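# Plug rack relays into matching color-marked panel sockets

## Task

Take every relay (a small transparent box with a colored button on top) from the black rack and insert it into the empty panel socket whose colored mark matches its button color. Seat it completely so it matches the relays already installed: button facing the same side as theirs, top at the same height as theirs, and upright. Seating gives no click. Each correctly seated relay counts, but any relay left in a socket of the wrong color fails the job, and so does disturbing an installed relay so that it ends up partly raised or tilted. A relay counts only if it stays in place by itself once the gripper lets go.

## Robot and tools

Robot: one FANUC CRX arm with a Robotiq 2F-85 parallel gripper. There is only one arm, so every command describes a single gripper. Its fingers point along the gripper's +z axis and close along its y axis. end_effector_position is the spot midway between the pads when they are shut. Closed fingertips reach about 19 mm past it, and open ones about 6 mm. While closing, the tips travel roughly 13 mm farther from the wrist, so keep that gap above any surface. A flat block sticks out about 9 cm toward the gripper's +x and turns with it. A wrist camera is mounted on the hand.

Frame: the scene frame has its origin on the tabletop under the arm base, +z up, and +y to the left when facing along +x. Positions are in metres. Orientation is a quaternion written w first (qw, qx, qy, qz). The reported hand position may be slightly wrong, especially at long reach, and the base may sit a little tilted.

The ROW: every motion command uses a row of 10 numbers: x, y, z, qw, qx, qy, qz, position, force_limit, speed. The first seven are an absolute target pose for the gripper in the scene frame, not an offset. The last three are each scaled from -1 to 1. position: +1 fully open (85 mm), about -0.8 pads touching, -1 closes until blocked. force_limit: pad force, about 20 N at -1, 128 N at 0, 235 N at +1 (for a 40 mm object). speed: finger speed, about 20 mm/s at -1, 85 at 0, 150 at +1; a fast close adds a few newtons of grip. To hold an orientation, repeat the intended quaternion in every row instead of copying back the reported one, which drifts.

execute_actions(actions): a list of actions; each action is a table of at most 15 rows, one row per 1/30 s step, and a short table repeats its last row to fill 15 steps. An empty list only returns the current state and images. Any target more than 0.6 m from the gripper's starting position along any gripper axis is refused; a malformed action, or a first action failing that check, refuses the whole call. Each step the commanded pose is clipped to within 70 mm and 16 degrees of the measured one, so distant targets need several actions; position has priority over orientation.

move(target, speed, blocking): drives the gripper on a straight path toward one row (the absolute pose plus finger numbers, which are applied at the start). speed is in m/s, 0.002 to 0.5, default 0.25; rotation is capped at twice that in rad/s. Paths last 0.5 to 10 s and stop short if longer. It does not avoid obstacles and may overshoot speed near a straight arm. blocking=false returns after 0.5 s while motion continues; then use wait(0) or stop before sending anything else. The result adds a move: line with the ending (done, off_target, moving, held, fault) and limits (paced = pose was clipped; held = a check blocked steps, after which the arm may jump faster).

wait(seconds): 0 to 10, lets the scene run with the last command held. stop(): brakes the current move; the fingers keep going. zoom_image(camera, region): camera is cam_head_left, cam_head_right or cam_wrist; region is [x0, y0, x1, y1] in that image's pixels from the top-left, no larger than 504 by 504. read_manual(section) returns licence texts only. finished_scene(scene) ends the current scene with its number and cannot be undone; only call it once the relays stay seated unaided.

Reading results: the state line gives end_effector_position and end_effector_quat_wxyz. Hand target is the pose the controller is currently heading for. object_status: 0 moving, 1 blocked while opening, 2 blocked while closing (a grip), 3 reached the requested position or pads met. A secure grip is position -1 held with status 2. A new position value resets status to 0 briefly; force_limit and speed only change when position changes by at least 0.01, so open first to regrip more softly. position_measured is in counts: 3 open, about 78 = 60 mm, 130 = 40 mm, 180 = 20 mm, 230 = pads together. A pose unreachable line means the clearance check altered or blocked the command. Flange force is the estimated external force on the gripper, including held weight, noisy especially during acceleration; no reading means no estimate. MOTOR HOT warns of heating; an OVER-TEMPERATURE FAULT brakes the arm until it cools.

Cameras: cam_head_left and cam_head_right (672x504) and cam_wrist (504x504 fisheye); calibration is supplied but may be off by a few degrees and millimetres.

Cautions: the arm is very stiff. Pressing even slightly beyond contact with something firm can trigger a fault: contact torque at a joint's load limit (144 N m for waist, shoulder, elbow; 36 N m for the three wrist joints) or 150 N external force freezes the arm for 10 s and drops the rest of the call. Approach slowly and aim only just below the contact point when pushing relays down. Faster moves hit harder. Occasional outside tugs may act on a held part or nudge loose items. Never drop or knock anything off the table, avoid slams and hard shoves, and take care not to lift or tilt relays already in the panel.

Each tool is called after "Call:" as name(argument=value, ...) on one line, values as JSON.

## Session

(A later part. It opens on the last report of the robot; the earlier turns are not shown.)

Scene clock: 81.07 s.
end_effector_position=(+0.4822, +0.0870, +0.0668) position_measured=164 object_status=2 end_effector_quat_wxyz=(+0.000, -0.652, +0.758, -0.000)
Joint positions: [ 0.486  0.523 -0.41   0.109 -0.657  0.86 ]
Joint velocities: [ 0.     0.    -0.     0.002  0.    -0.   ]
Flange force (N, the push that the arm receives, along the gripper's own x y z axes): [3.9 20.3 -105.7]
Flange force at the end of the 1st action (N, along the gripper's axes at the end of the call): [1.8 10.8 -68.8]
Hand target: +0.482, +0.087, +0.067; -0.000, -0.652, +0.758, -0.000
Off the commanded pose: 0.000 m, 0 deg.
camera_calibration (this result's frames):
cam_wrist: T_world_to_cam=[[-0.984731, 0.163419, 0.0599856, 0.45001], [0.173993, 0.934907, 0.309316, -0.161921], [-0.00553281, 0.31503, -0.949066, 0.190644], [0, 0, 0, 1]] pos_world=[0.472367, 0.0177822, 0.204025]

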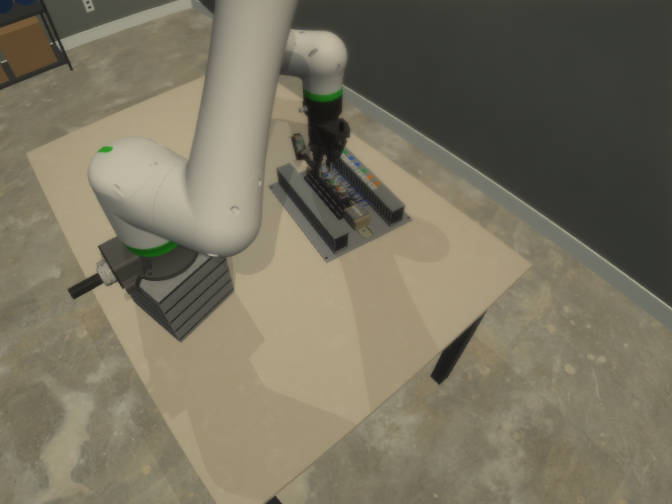

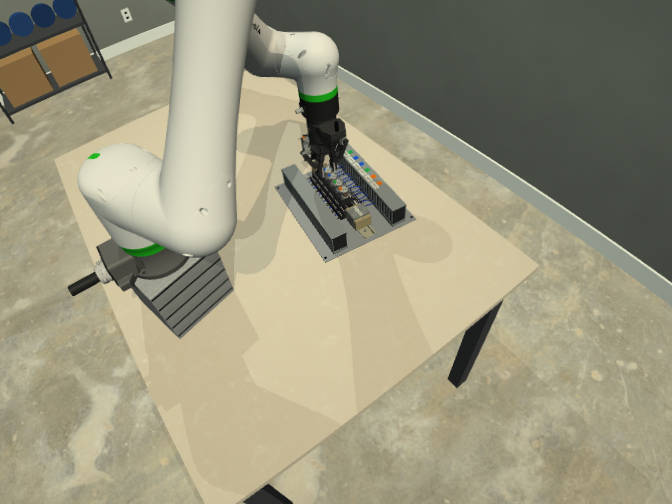

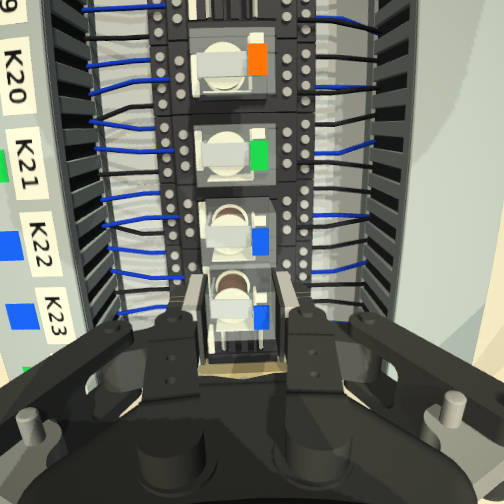

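Call:
execute_actions(actions=[[[0.4822,0.0870,0.0674,0,-0.6521,0.7581,0,0.0,-0.5,0]]])

Call:
move(target=[0.4822,0.0870,0.105,0,-0.6521,0.7581,0,0.0,-0.5,0], speed=0.12)

Call:
move(target=[0.5326,0.2667,0.095,0,-0.5173,0.8558,0,0.0,-0.5,0], speed=0.4)

Call:
move(target=[0.5326,0.2667,0.047,0,-0.5173,0.8558,0,0.0,-0.5,0], speed=0.07)

Call:
zoom_image(camera="cam_wrist", region=[140,200,340,400])

Scene clock: 91.67 s.
end_effector_position=(+0.4820, +0.0869, +0.0673) position_measured=129 object_status=0 end_effector_quat_wxyz=(-0.000, -0.652, +0.758, +0.000)
Joint positions: [ 0.486  0.522 -0.41   0.109 -0.658  0.86 ]
Joint velocities: [ 0.    -0.003  0.002 -0.001  0.002 -0.   ]
Flange force (N, the push that the arm receives, along the gripper's own x y z axes): [-1.7 -5.6 0.9]
Hand target: +0.482, +0.087, +0.067; +0.000, -0.652, +0.758, -0.000
Off the commanded pose: 0.000 m, 0 deg.
camera_calibration (this result's frames):
cam_wrist: T_world_to_cam=[[-0.984663, 0.163688, 0.0603692, 0.449737], [0.174367, 0.934922, 0.309058, -0.162049], [-0.00585139, 0.314844, -0.949125, 0.191262], [0, 0, 0, 1]] pos_world=[0.472214, 0.0176687, 0.204463]

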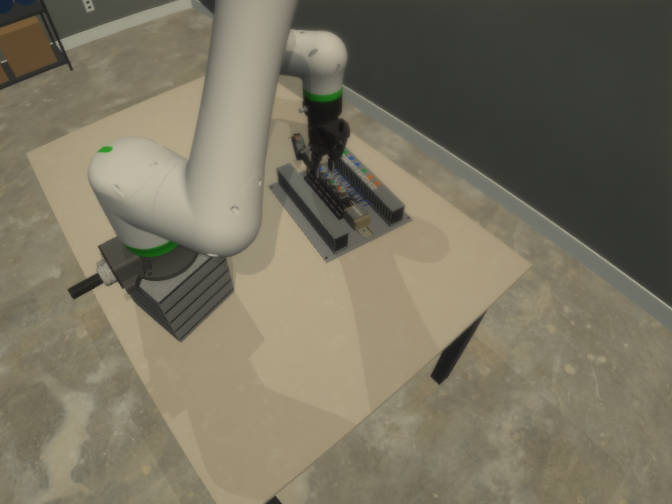

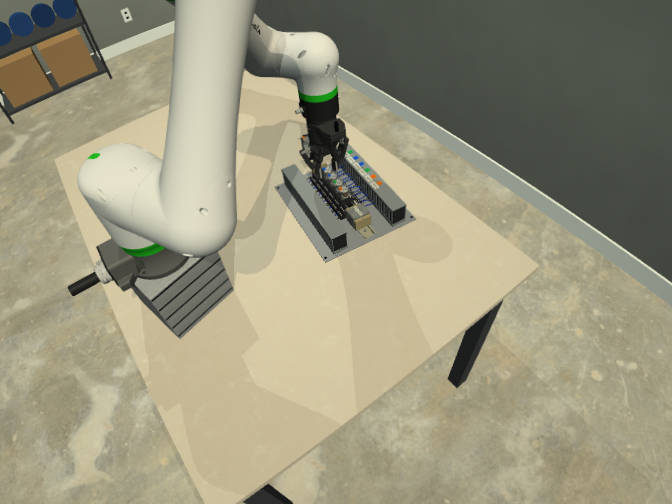

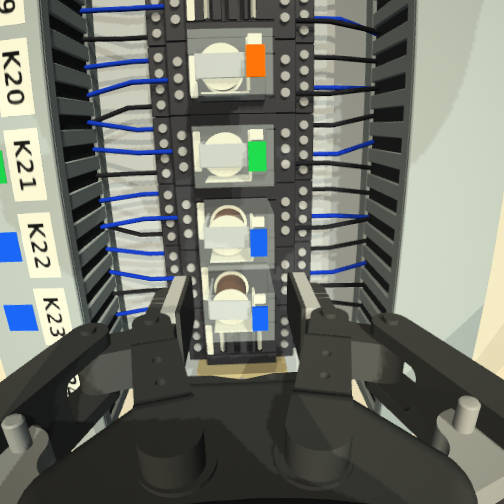

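Scene clock: 92.40 s.
end_effector_position=(+0.4822, +0.0870, +0.1049) position_measured=129 object_status=3 end_effector_quat_wxyz=(-0.000, -0.652, +0.758, +0.000)
Joint positions: [ 0.492  0.448 -0.399  0.098 -0.744  0.868]
Joint velocities: [-0.    -0.001  0.    -0.    -0.    -0.   ]
Flange force (N, the push that the arm receives, along the gripper's own x y z axes): [-0.2 -1.1 0.9]
Hand target: +0.482, +0.087, +0.105; +0.000, -0.652, +0.758, +0.000
Off the commanded pose: 0.000 m, 0 deg.
move: done
camera_calibration (this result's frames):
cam_wrist: T_world_to_cam=[[-0.984723, 0.163396, 0.0601822, 0.44766], [0.174032, 0.93491, 0.309283, -0.173715], [-0.00572938, 0.315032, -0.949064, 0.226861], [0, 0, 0, 1]] pos_world=[0.472353, 0.0177938, 0.242092]

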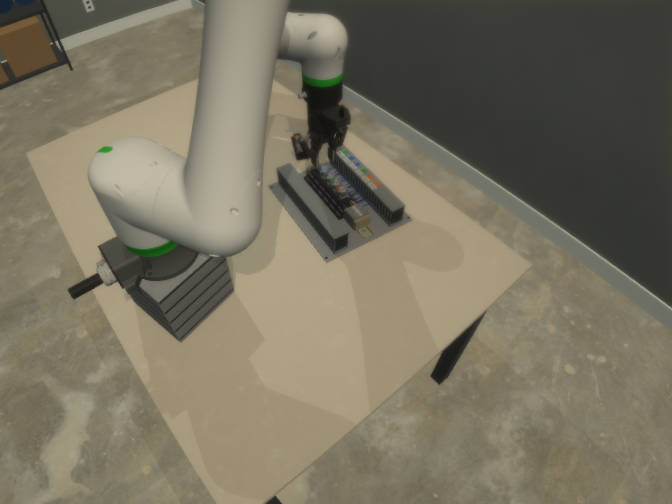

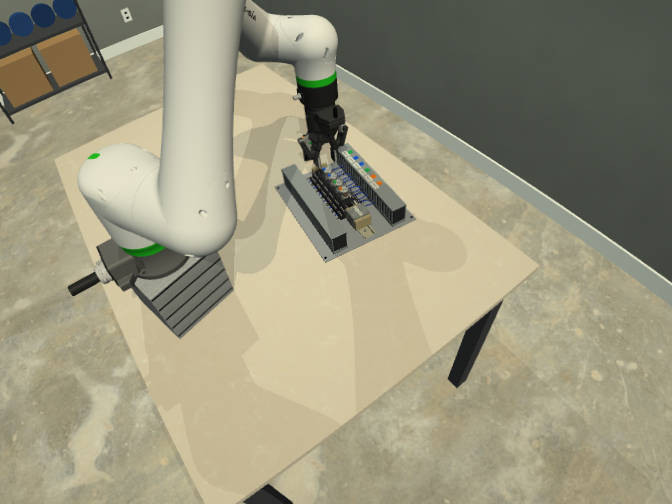

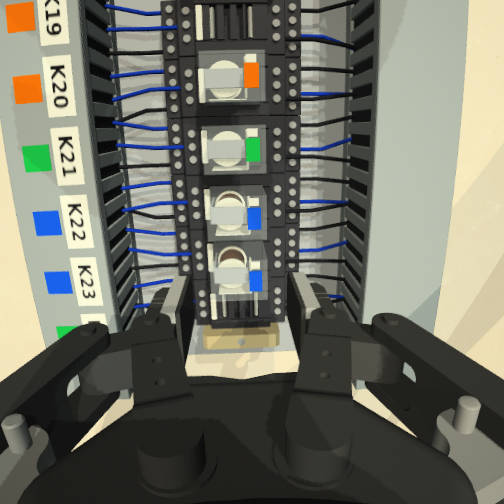

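Scene clock: 93.37 s.
end_effector_position=(+0.5334, +0.2662, +0.0950) position_measured=129 object_status=3 end_effector_quat_wxyz=(-0.000, -0.517, +0.856, -0.000)
Joint positions: [ 0.718  0.688 -0.049  0.081 -0.866  0.328]
Joint velocities: [ 0.001  0.001  0.001 -0.001 -0.001 -0.   ]
Flange force (N, the push that the arm receives, along the gripper's own x y z axes): [-0.6 -0.6 1.6]
Hand target: +0.533, +0.266, +0.095; -0.000, -0.517, +0.856, -0.000
Off the commanded pose: 0.001 m, 0 deg.
move: done
camera_calibration (this result's frames):
cam_wrist: T_world_to_cam=[[-0.87708, 0.476654, 0.0594324, 0.328645], [0.470218, 0.826718, 0.308922, -0.476247], [0.098115, 0.298895, -0.949229, 0.110231], [0, 0, 0, 1]] pos_world=[0.501372, 0.204124, 0.232226]

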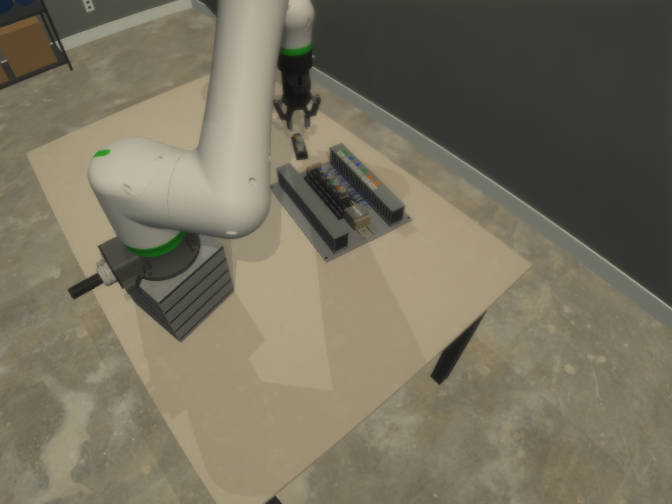

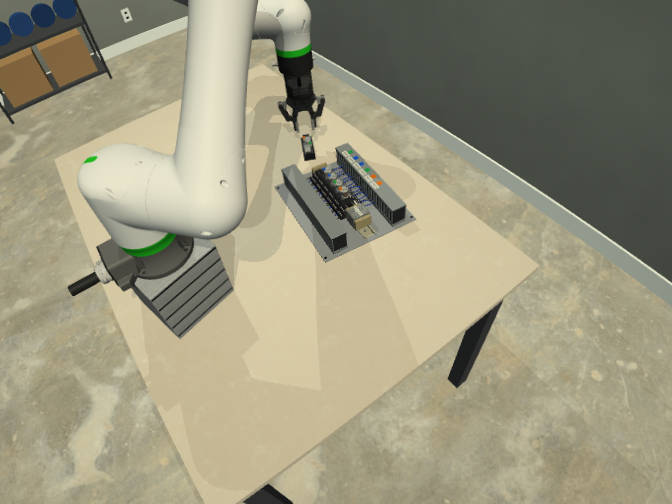

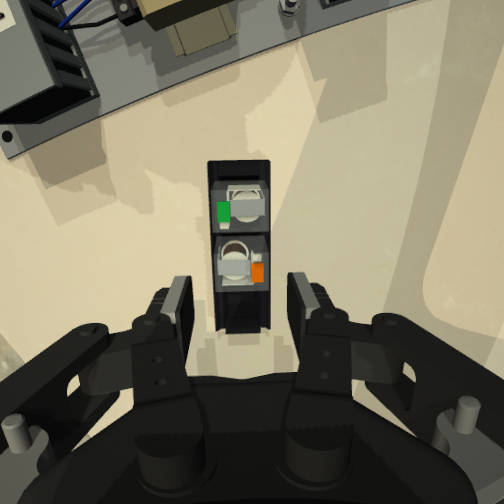

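Scene clock: 94.33 s.
end_effector_position=(+0.5325, +0.2666, +0.0470) position_measured=129 object_status=3 end_effector_quat_wxyz=(-0.000, -0.517, +0.856, -0.000)
Joint positions: [ 0.714  0.766 -0.059  0.087 -0.779  0.322]
Joint velocities: [-0.001  0.001 -0.     0.     0.001 -0.001]
Flange force (N, the push that the arm receives, along the gripper's own x y z axes): [1.6 0.7 0.1]
Hand target: +0.533, +0.267, +0.047; +0.000, -0.517, +0.856, -0.000
Off the commanded pose: 0.000 m, 0 deg.
move: done
camera_calibration (this result's frames):
cam_wrist: T_world_to_cam=[[-0.877022, 0.476685, 0.0600289, 0.330495], [0.470398, 0.826519, 0.309179, -0.46141], [0.097766, 0.299394, -0.949107, 0.0647083], [0, 0, 0, 1]] pos_world=[0.500572, 0.204449, 0.184234]

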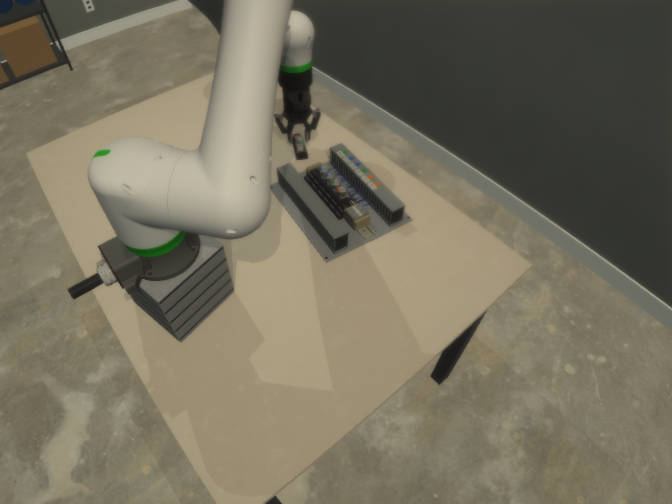

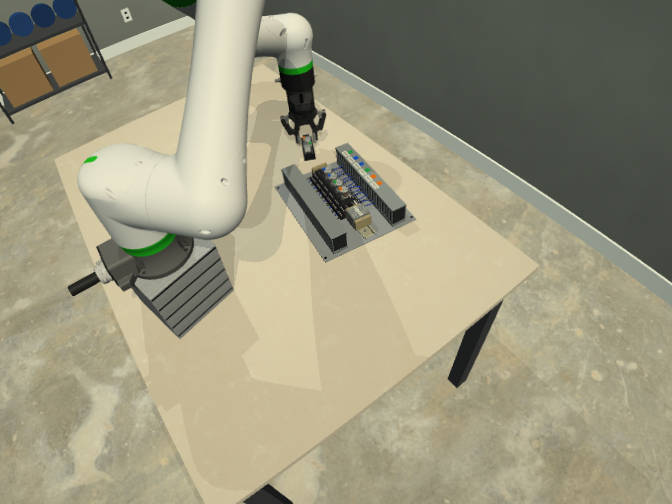

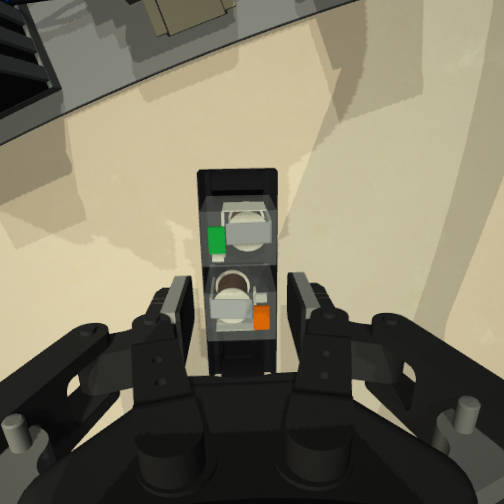

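Region (140, 200, 340, 400) of cam_wrist's 504x504 image, scaled by 2.520, with more detail than that image has.

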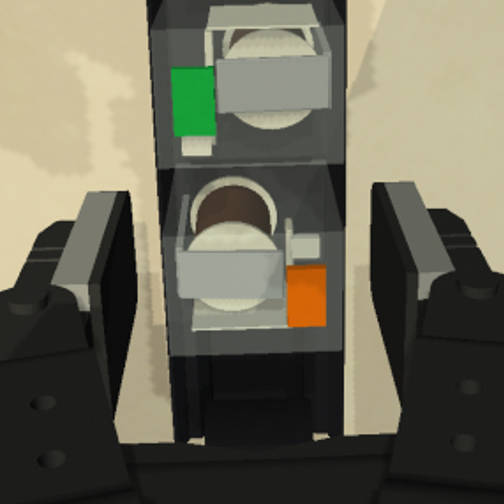

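Call:
execute_actions(actions=[[[0.5326,0.2667,0.047,0,-0.5173,0.8558,0,-1,-0.5,-0.5]],[[0.5326,0.2667,0.047,0,-0.5173,0.8558,0,-1,-0.5,-0.5]]])

Call:
move(target=[0.5326,0.2667,0.125,0,-0.5173,0.8558,0,-1,-0.5,-0.5], speed=0.15)

Call:
move(target=[0.4646,-0.0346,0.125,0,-0.6521,0.7581,0,-1,-0.5,-0.5], speed=0.4)

Call:
zoom_image(camera="cam_wrist", region=[140,150,340,350])

Scene clock: 104.53 s.
end_effector_position=(+0.5326, +0.2667, +0.0470) position_measured=164 object_status=2 end_effector_quat_wxyz=(+0.000, -0.517, +0.856, +0.000)
Joint positions: [ 0.714  0.766 -0.059  0.087 -0.779  0.322]
Joint velocities: [-0.     0.    -0.     0.    -0.001  0.   ]
Flange force (N, the push that the arm receives, along the gripper's own x y z axes): [-1.3 0.6 -7.0]
Flange force at the end of the 1st action (N, along the gripper's axes at the end of the call): [-1.9 0.0 -6.4]
Hand target: +0.533, +0.267, +0.047; -0.000, -0.517, +0.856, -0.000
Off the commanded pose: 0.000 m, 0 deg.
camera_calibration (this result's frames):
cam_wrist: T_world_to_cam=[[-0.87698, 0.47676, 0.0600507, 0.330484], [0.47046, 0.826431, 0.309321, -0.46154], [0.0978442, 0.29952, -0.94906, 0.0645687], [0, 0, 0, 1]] pos_world=[0.500646, 0.20453, 0.184198]

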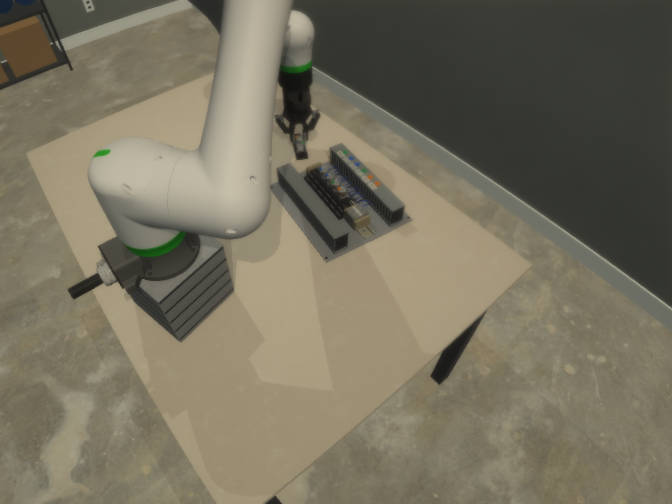

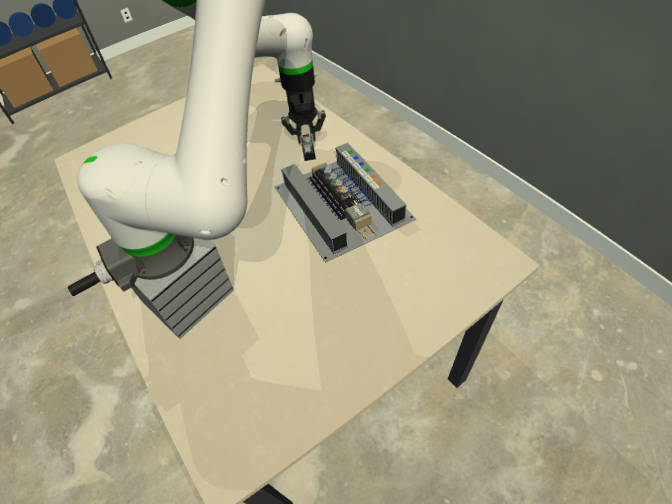

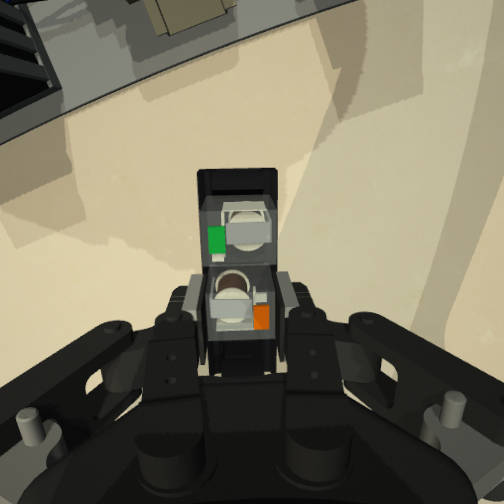

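Scene clock: 105.40 s.
end_effector_position=(+0.5326, +0.2667, +0.1248) position_measured=164 object_status=2 end_effector_quat_wxyz=(-0.000, -0.517, +0.856, +0.000)
Joint positions: [ 0.722  0.643 -0.039  0.076 -0.922  0.33 ]
Joint velocities: [-0.    -0.001  0.001 -0.001 -0.001  0.   ]
Flange force (N, the push that the arm receives, along the gripper's own x y z axes): [1.9 0.7 1.7]
Hand target: +0.533, +0.267, +0.125; -0.000, -0.517, +0.856, +0.000
Off the commanded pose: 0.000 m, 0 deg.
move: done
camera_calibration (this result's frames):
cam_wrist: T_world_to_cam=[[-0.877047, 0.476611, 0.0602539, 0.32581], [0.470393, 0.826518, 0.309188, -0.485576], [0.0975615, 0.299516, -0.94909, 0.138584], [0, 0, 0, 1]] pos_world=[0.500643, 0.204545, 0.262032]

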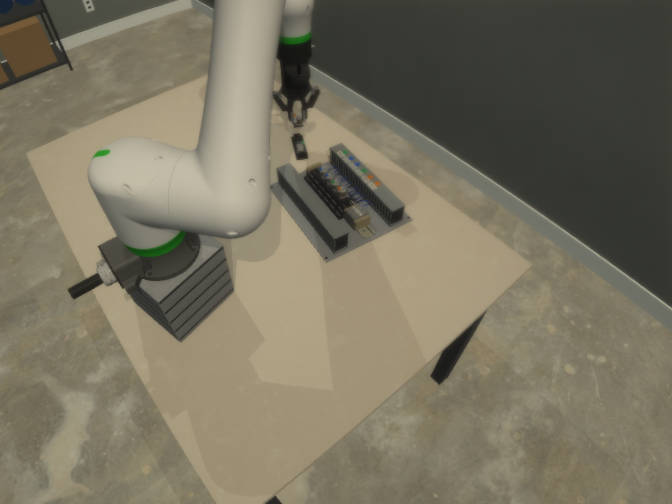

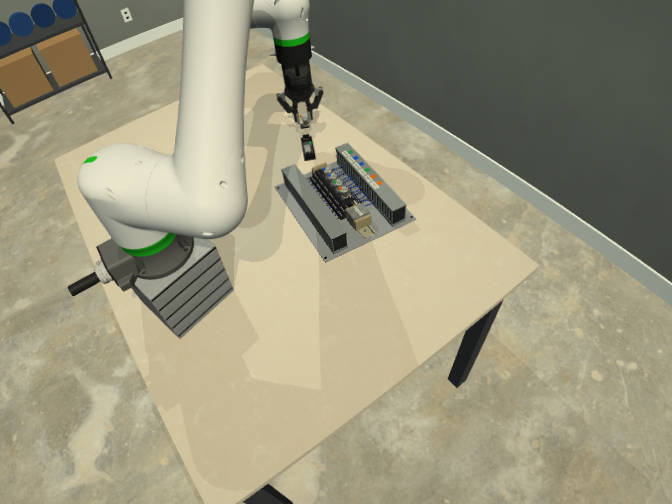

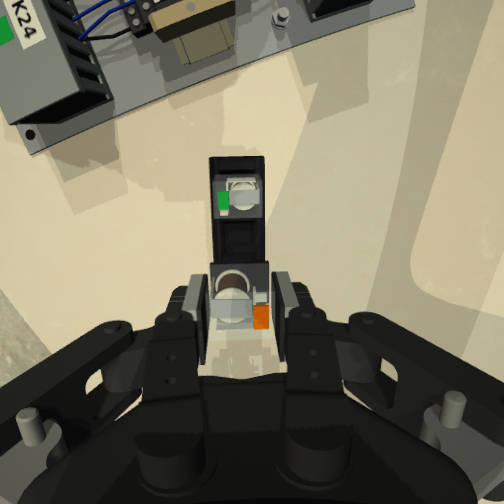

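Scene clock: 106.70 s.
end_effector_position=(+0.4633, -0.0337, +0.1251) position_measured=164 object_status=2 end_effector_quat_wxyz=(+0.000, -0.652, +0.758, +0.001)
Joint positions: [ 0.261  0.337 -0.473  0.097 -0.764  1.101]
Joint velocities: [-0.001  0.002  0.    -0.001 -0.001  0.001]
Flange force (N, the push that the arm receives, along the gripper's own x y z axes): [0.4 -3.6 1.6]
Hand target: +0.463, -0.034, +0.125; +0.000, -0.652, +0.758, +0.001
Off the commanded pose: 0.002 m, 0 deg.
move: done
camera_calibration (this result's frames):
cam_wrist: T_world_to_cam=[[-0.984683, 0.163428, 0.0607535, 0.447477], [0.174252, 0.934412, 0.310662, -0.0641061], [-0.00599795, 0.31649, -0.948577, 0.284069], [0, 0, 0, 1]] pos_world=[0.453497, -0.103134, 0.262191]

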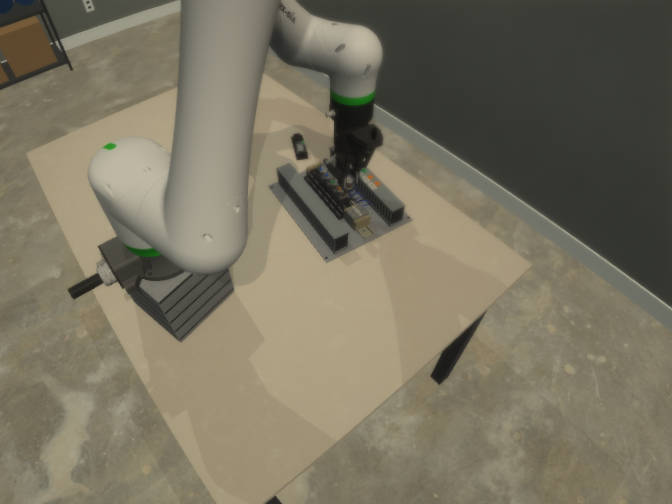

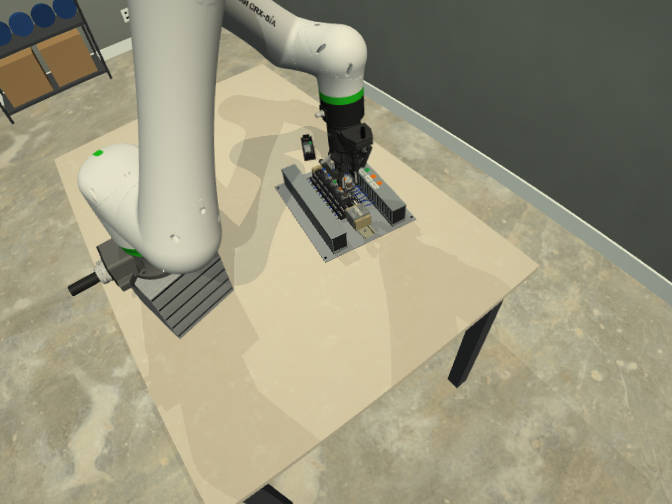

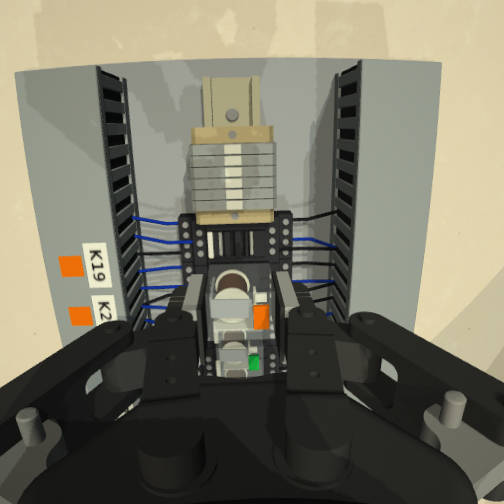

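Region (140, 150, 340, 350) of cam_wrist's 504x504 image, scaled by 2.520, with more detail than that image has.

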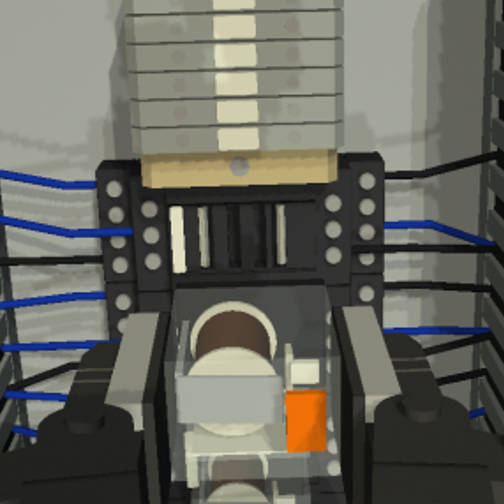

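Call:
move(target=[0.4645,-0.0347,0.0745,0,-0.6521,0.7581,0,-1,-0.5,-0.5], speed=0.05)

Call:
move(target=[0.4645,-0.0347,0.0723,0,-0.6521,0.7581,0,-1,-0.5,-0.5], speed=0.003)

Scene clock: 118.90 s.
end_effector_position=(+0.4645, -0.0347, +0.0746) position_measured=164 object_status=2 end_effector_quat_wxyz=(-0.000, -0.652, +0.758, -0.000)
Joint positions: [ 0.251  0.442 -0.492  0.115 -0.64   1.089]
Joint velocities: [ 0. -0.  0.  0.  0. -0.]
Flange force (N, the push that the arm receives, along the gripper's own x y z axes): [-1.5 1.9 0.4]
Hand target: +0.464, -0.035, +0.075; -0.000, -0.652, +0.758, -0.000
Off the commanded pose: 0.000 m, 0 deg.
move: done
camera_calibration (this result's frames):
cam_wrist: T_world_to_cam=[[-0.984716, 0.163506, 0.0599967, 0.451937], [0.174078, 0.934929, 0.309201, -0.0474215], [-0.00553661, 0.314919, -0.949102, 0.236257], [0, 0, 0, 1]] pos_world=[0.454592, -0.10396, 0.21178]

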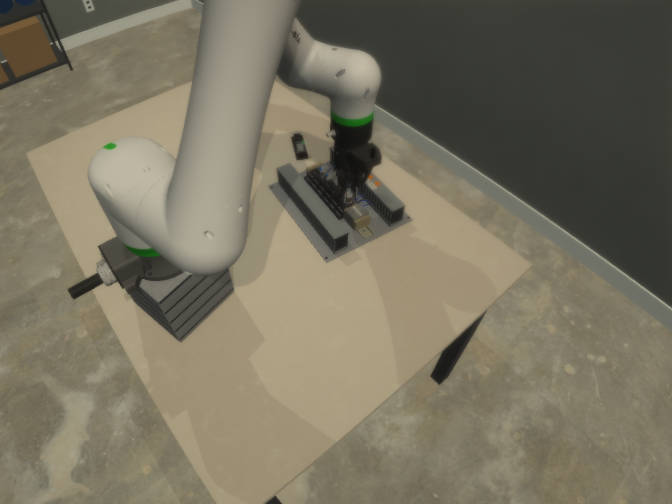

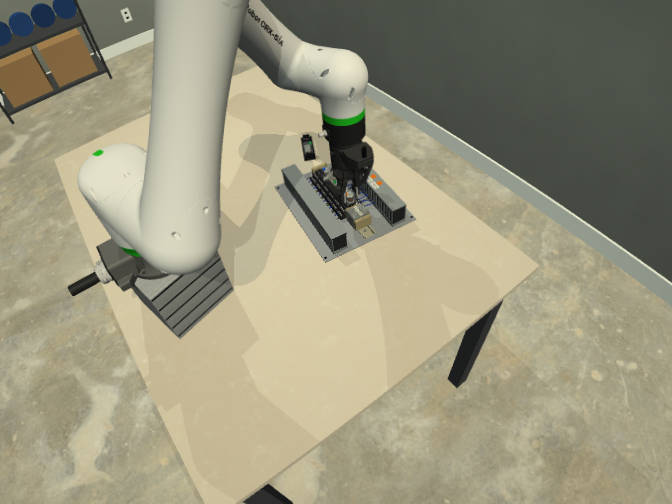

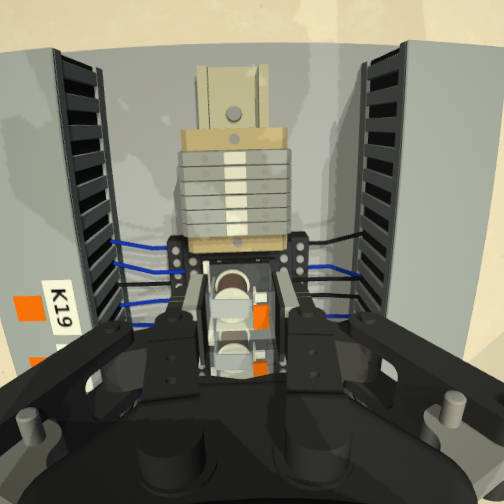

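Scene clock: 119.87 s.
end_effector_position=(+0.4645, -0.0347, +0.0723) position_measured=164 object_status=2 end_effector_quat_wxyz=(+0.000, -0.652, +0.758, -0.000)
Joint positions: [ 0.251  0.447 -0.492  0.116 -0.635  1.088]
Joint velocities: [ 0.001 -0.001  0.    -0.001 -0.001  0.   ]
Flange force (N, the push that the arm receives, along the gripper's own x y z axes): [-1.0 -1.5 -9.6]
Hand target: +0.464, -0.035, +0.072; -0.000, -0.652, +0.758, -0.000
Off the commanded pose: 0.000 m, 0 deg.
move: done
camera_calibration (this result's frames):
cam_wrist: T_world_to_cam=[[-0.984732, 0.163419, 0.0599834, 0.452143], [0.173992, 0.934916, 0.309287, -0.0467482], [-0.00553603, 0.315002, -0.949075, 0.234103], [0, 0, 0, 1]] pos_world=[0.454669, -0.103926, 0.209518]

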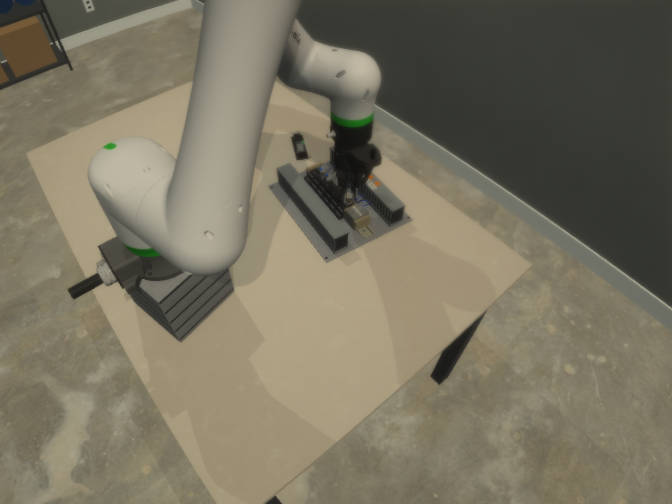

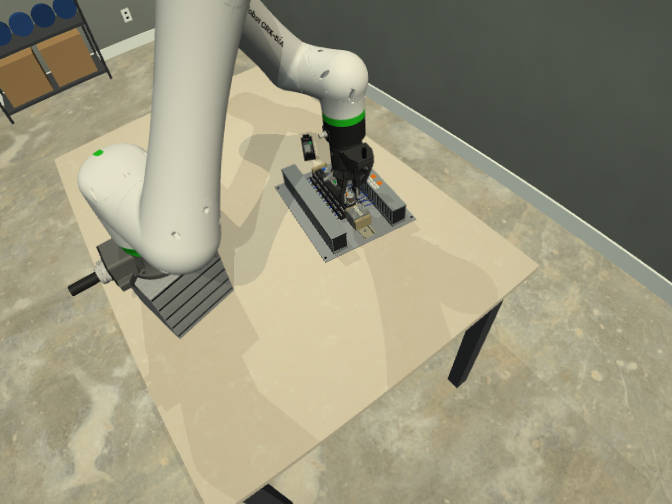

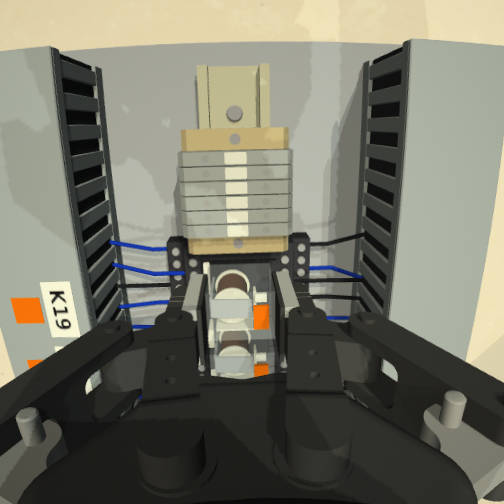

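Call:
move(target=[0.4645,-0.0347,0.0703,0,-0.6521,0.7581,0,-1,-0.5,-0.5], speed=0.004)

Scene clock: 123.03 s.
end_effector_position=(+0.4645, -0.0347, +0.0703) position_measured=164 object_status=2 end_effector_quat_wxyz=(+0.000, -0.652, +0.758, -0.000)
Joint positions: [ 0.251  0.451 -0.493  0.117 -0.63   1.088]
Joint velocities: [-0.  0.  0.  0.  0. -0.]
Flange force (N, the push that the arm receives, along the gripper's own x y z axes): [-0.3 1.6 -31.6]
Hand target: +0.464, -0.035, +0.070; -0.000, -0.652, +0.758, -0.000
Off the commanded pose: 0.000 m, 0 deg.
move: done
camera_calibration (this result's frames):
cam_wrist: T_world_to_cam=[[-0.984724, 0.163437, 0.0600518, 0.452226], [0.174031, 0.934913, 0.309274, -0.0461326], [-0.00559625, 0.315001, -0.949075, 0.232209], [0, 0, 0, 1]] pos_world=[0.454646, -0.103927, 0.207494]

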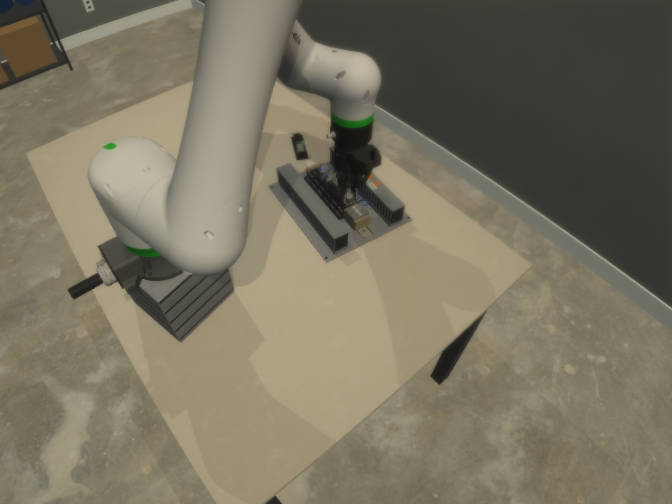

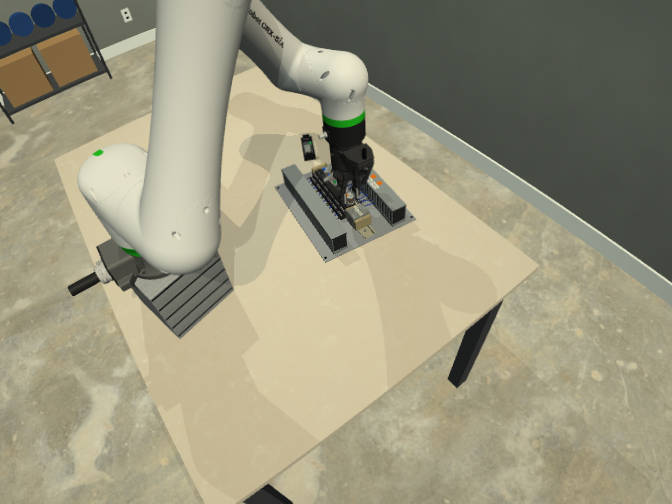

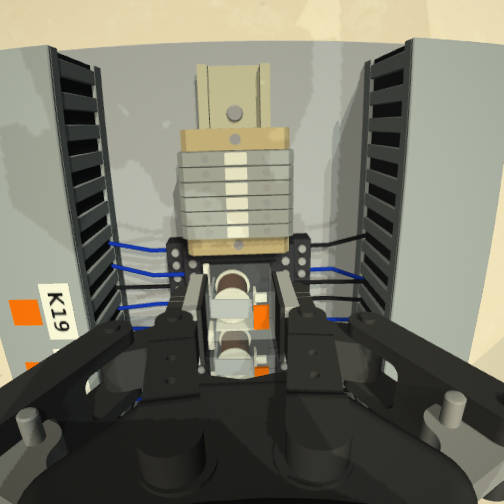

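Call:
move(target=[0.4645,-0.0347,0.0673,0,-0.6521,0.7581,0,-1,-0.5,-0.5], speed=0.004)

Scene clock: 126.43 s.
end_effector_position=(+0.4645, -0.0347, +0.0674) position_measured=164 object_status=2 end_effector_quat_wxyz=(+0.000, -0.652, +0.758, -0.000)
Joint positions: [ 0.25   0.458 -0.493  0.118 -0.623  1.087]
Joint velocities: [ 0.     0.002  0.     0.001 -0.     0.   ]
Flange force (N, the push that the arm receives, along the gripper's own x y z axes): [-0.8 6.5 -51.4]
Hand target: +0.464, -0.035, +0.067; -0.000, -0.652, +0.758, -0.000
Off the commanded pose: 0.000 m, 0 deg.
move: done
camera_calibration (this result's frames):
cam_wrist: T_world_to_cam=[[-0.984731, 0.163427, 0.059963, 0.452444], [0.173993, 0.934913, 0.309297, -0.0452113], [-0.0055126, 0.315007, -0.949073, 0.22937], [0, 0, 0, 1]] pos_world=[0.454666, -0.103926, 0.204543]

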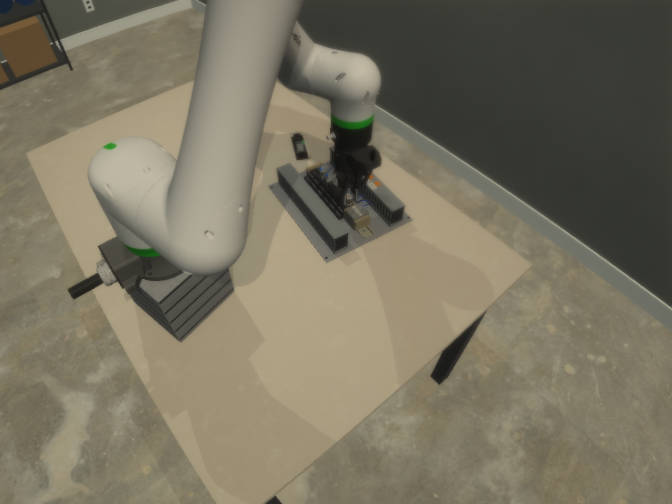

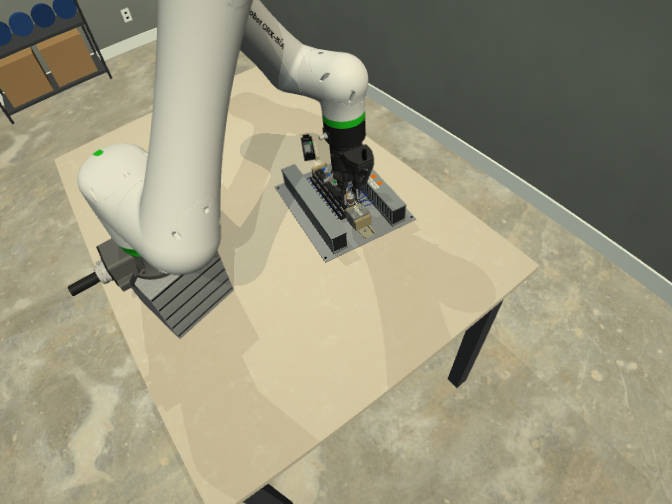

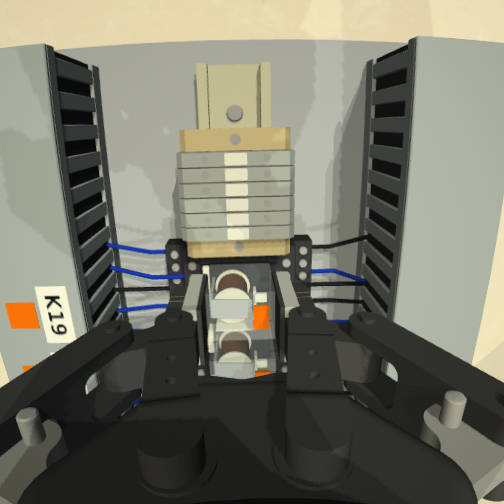

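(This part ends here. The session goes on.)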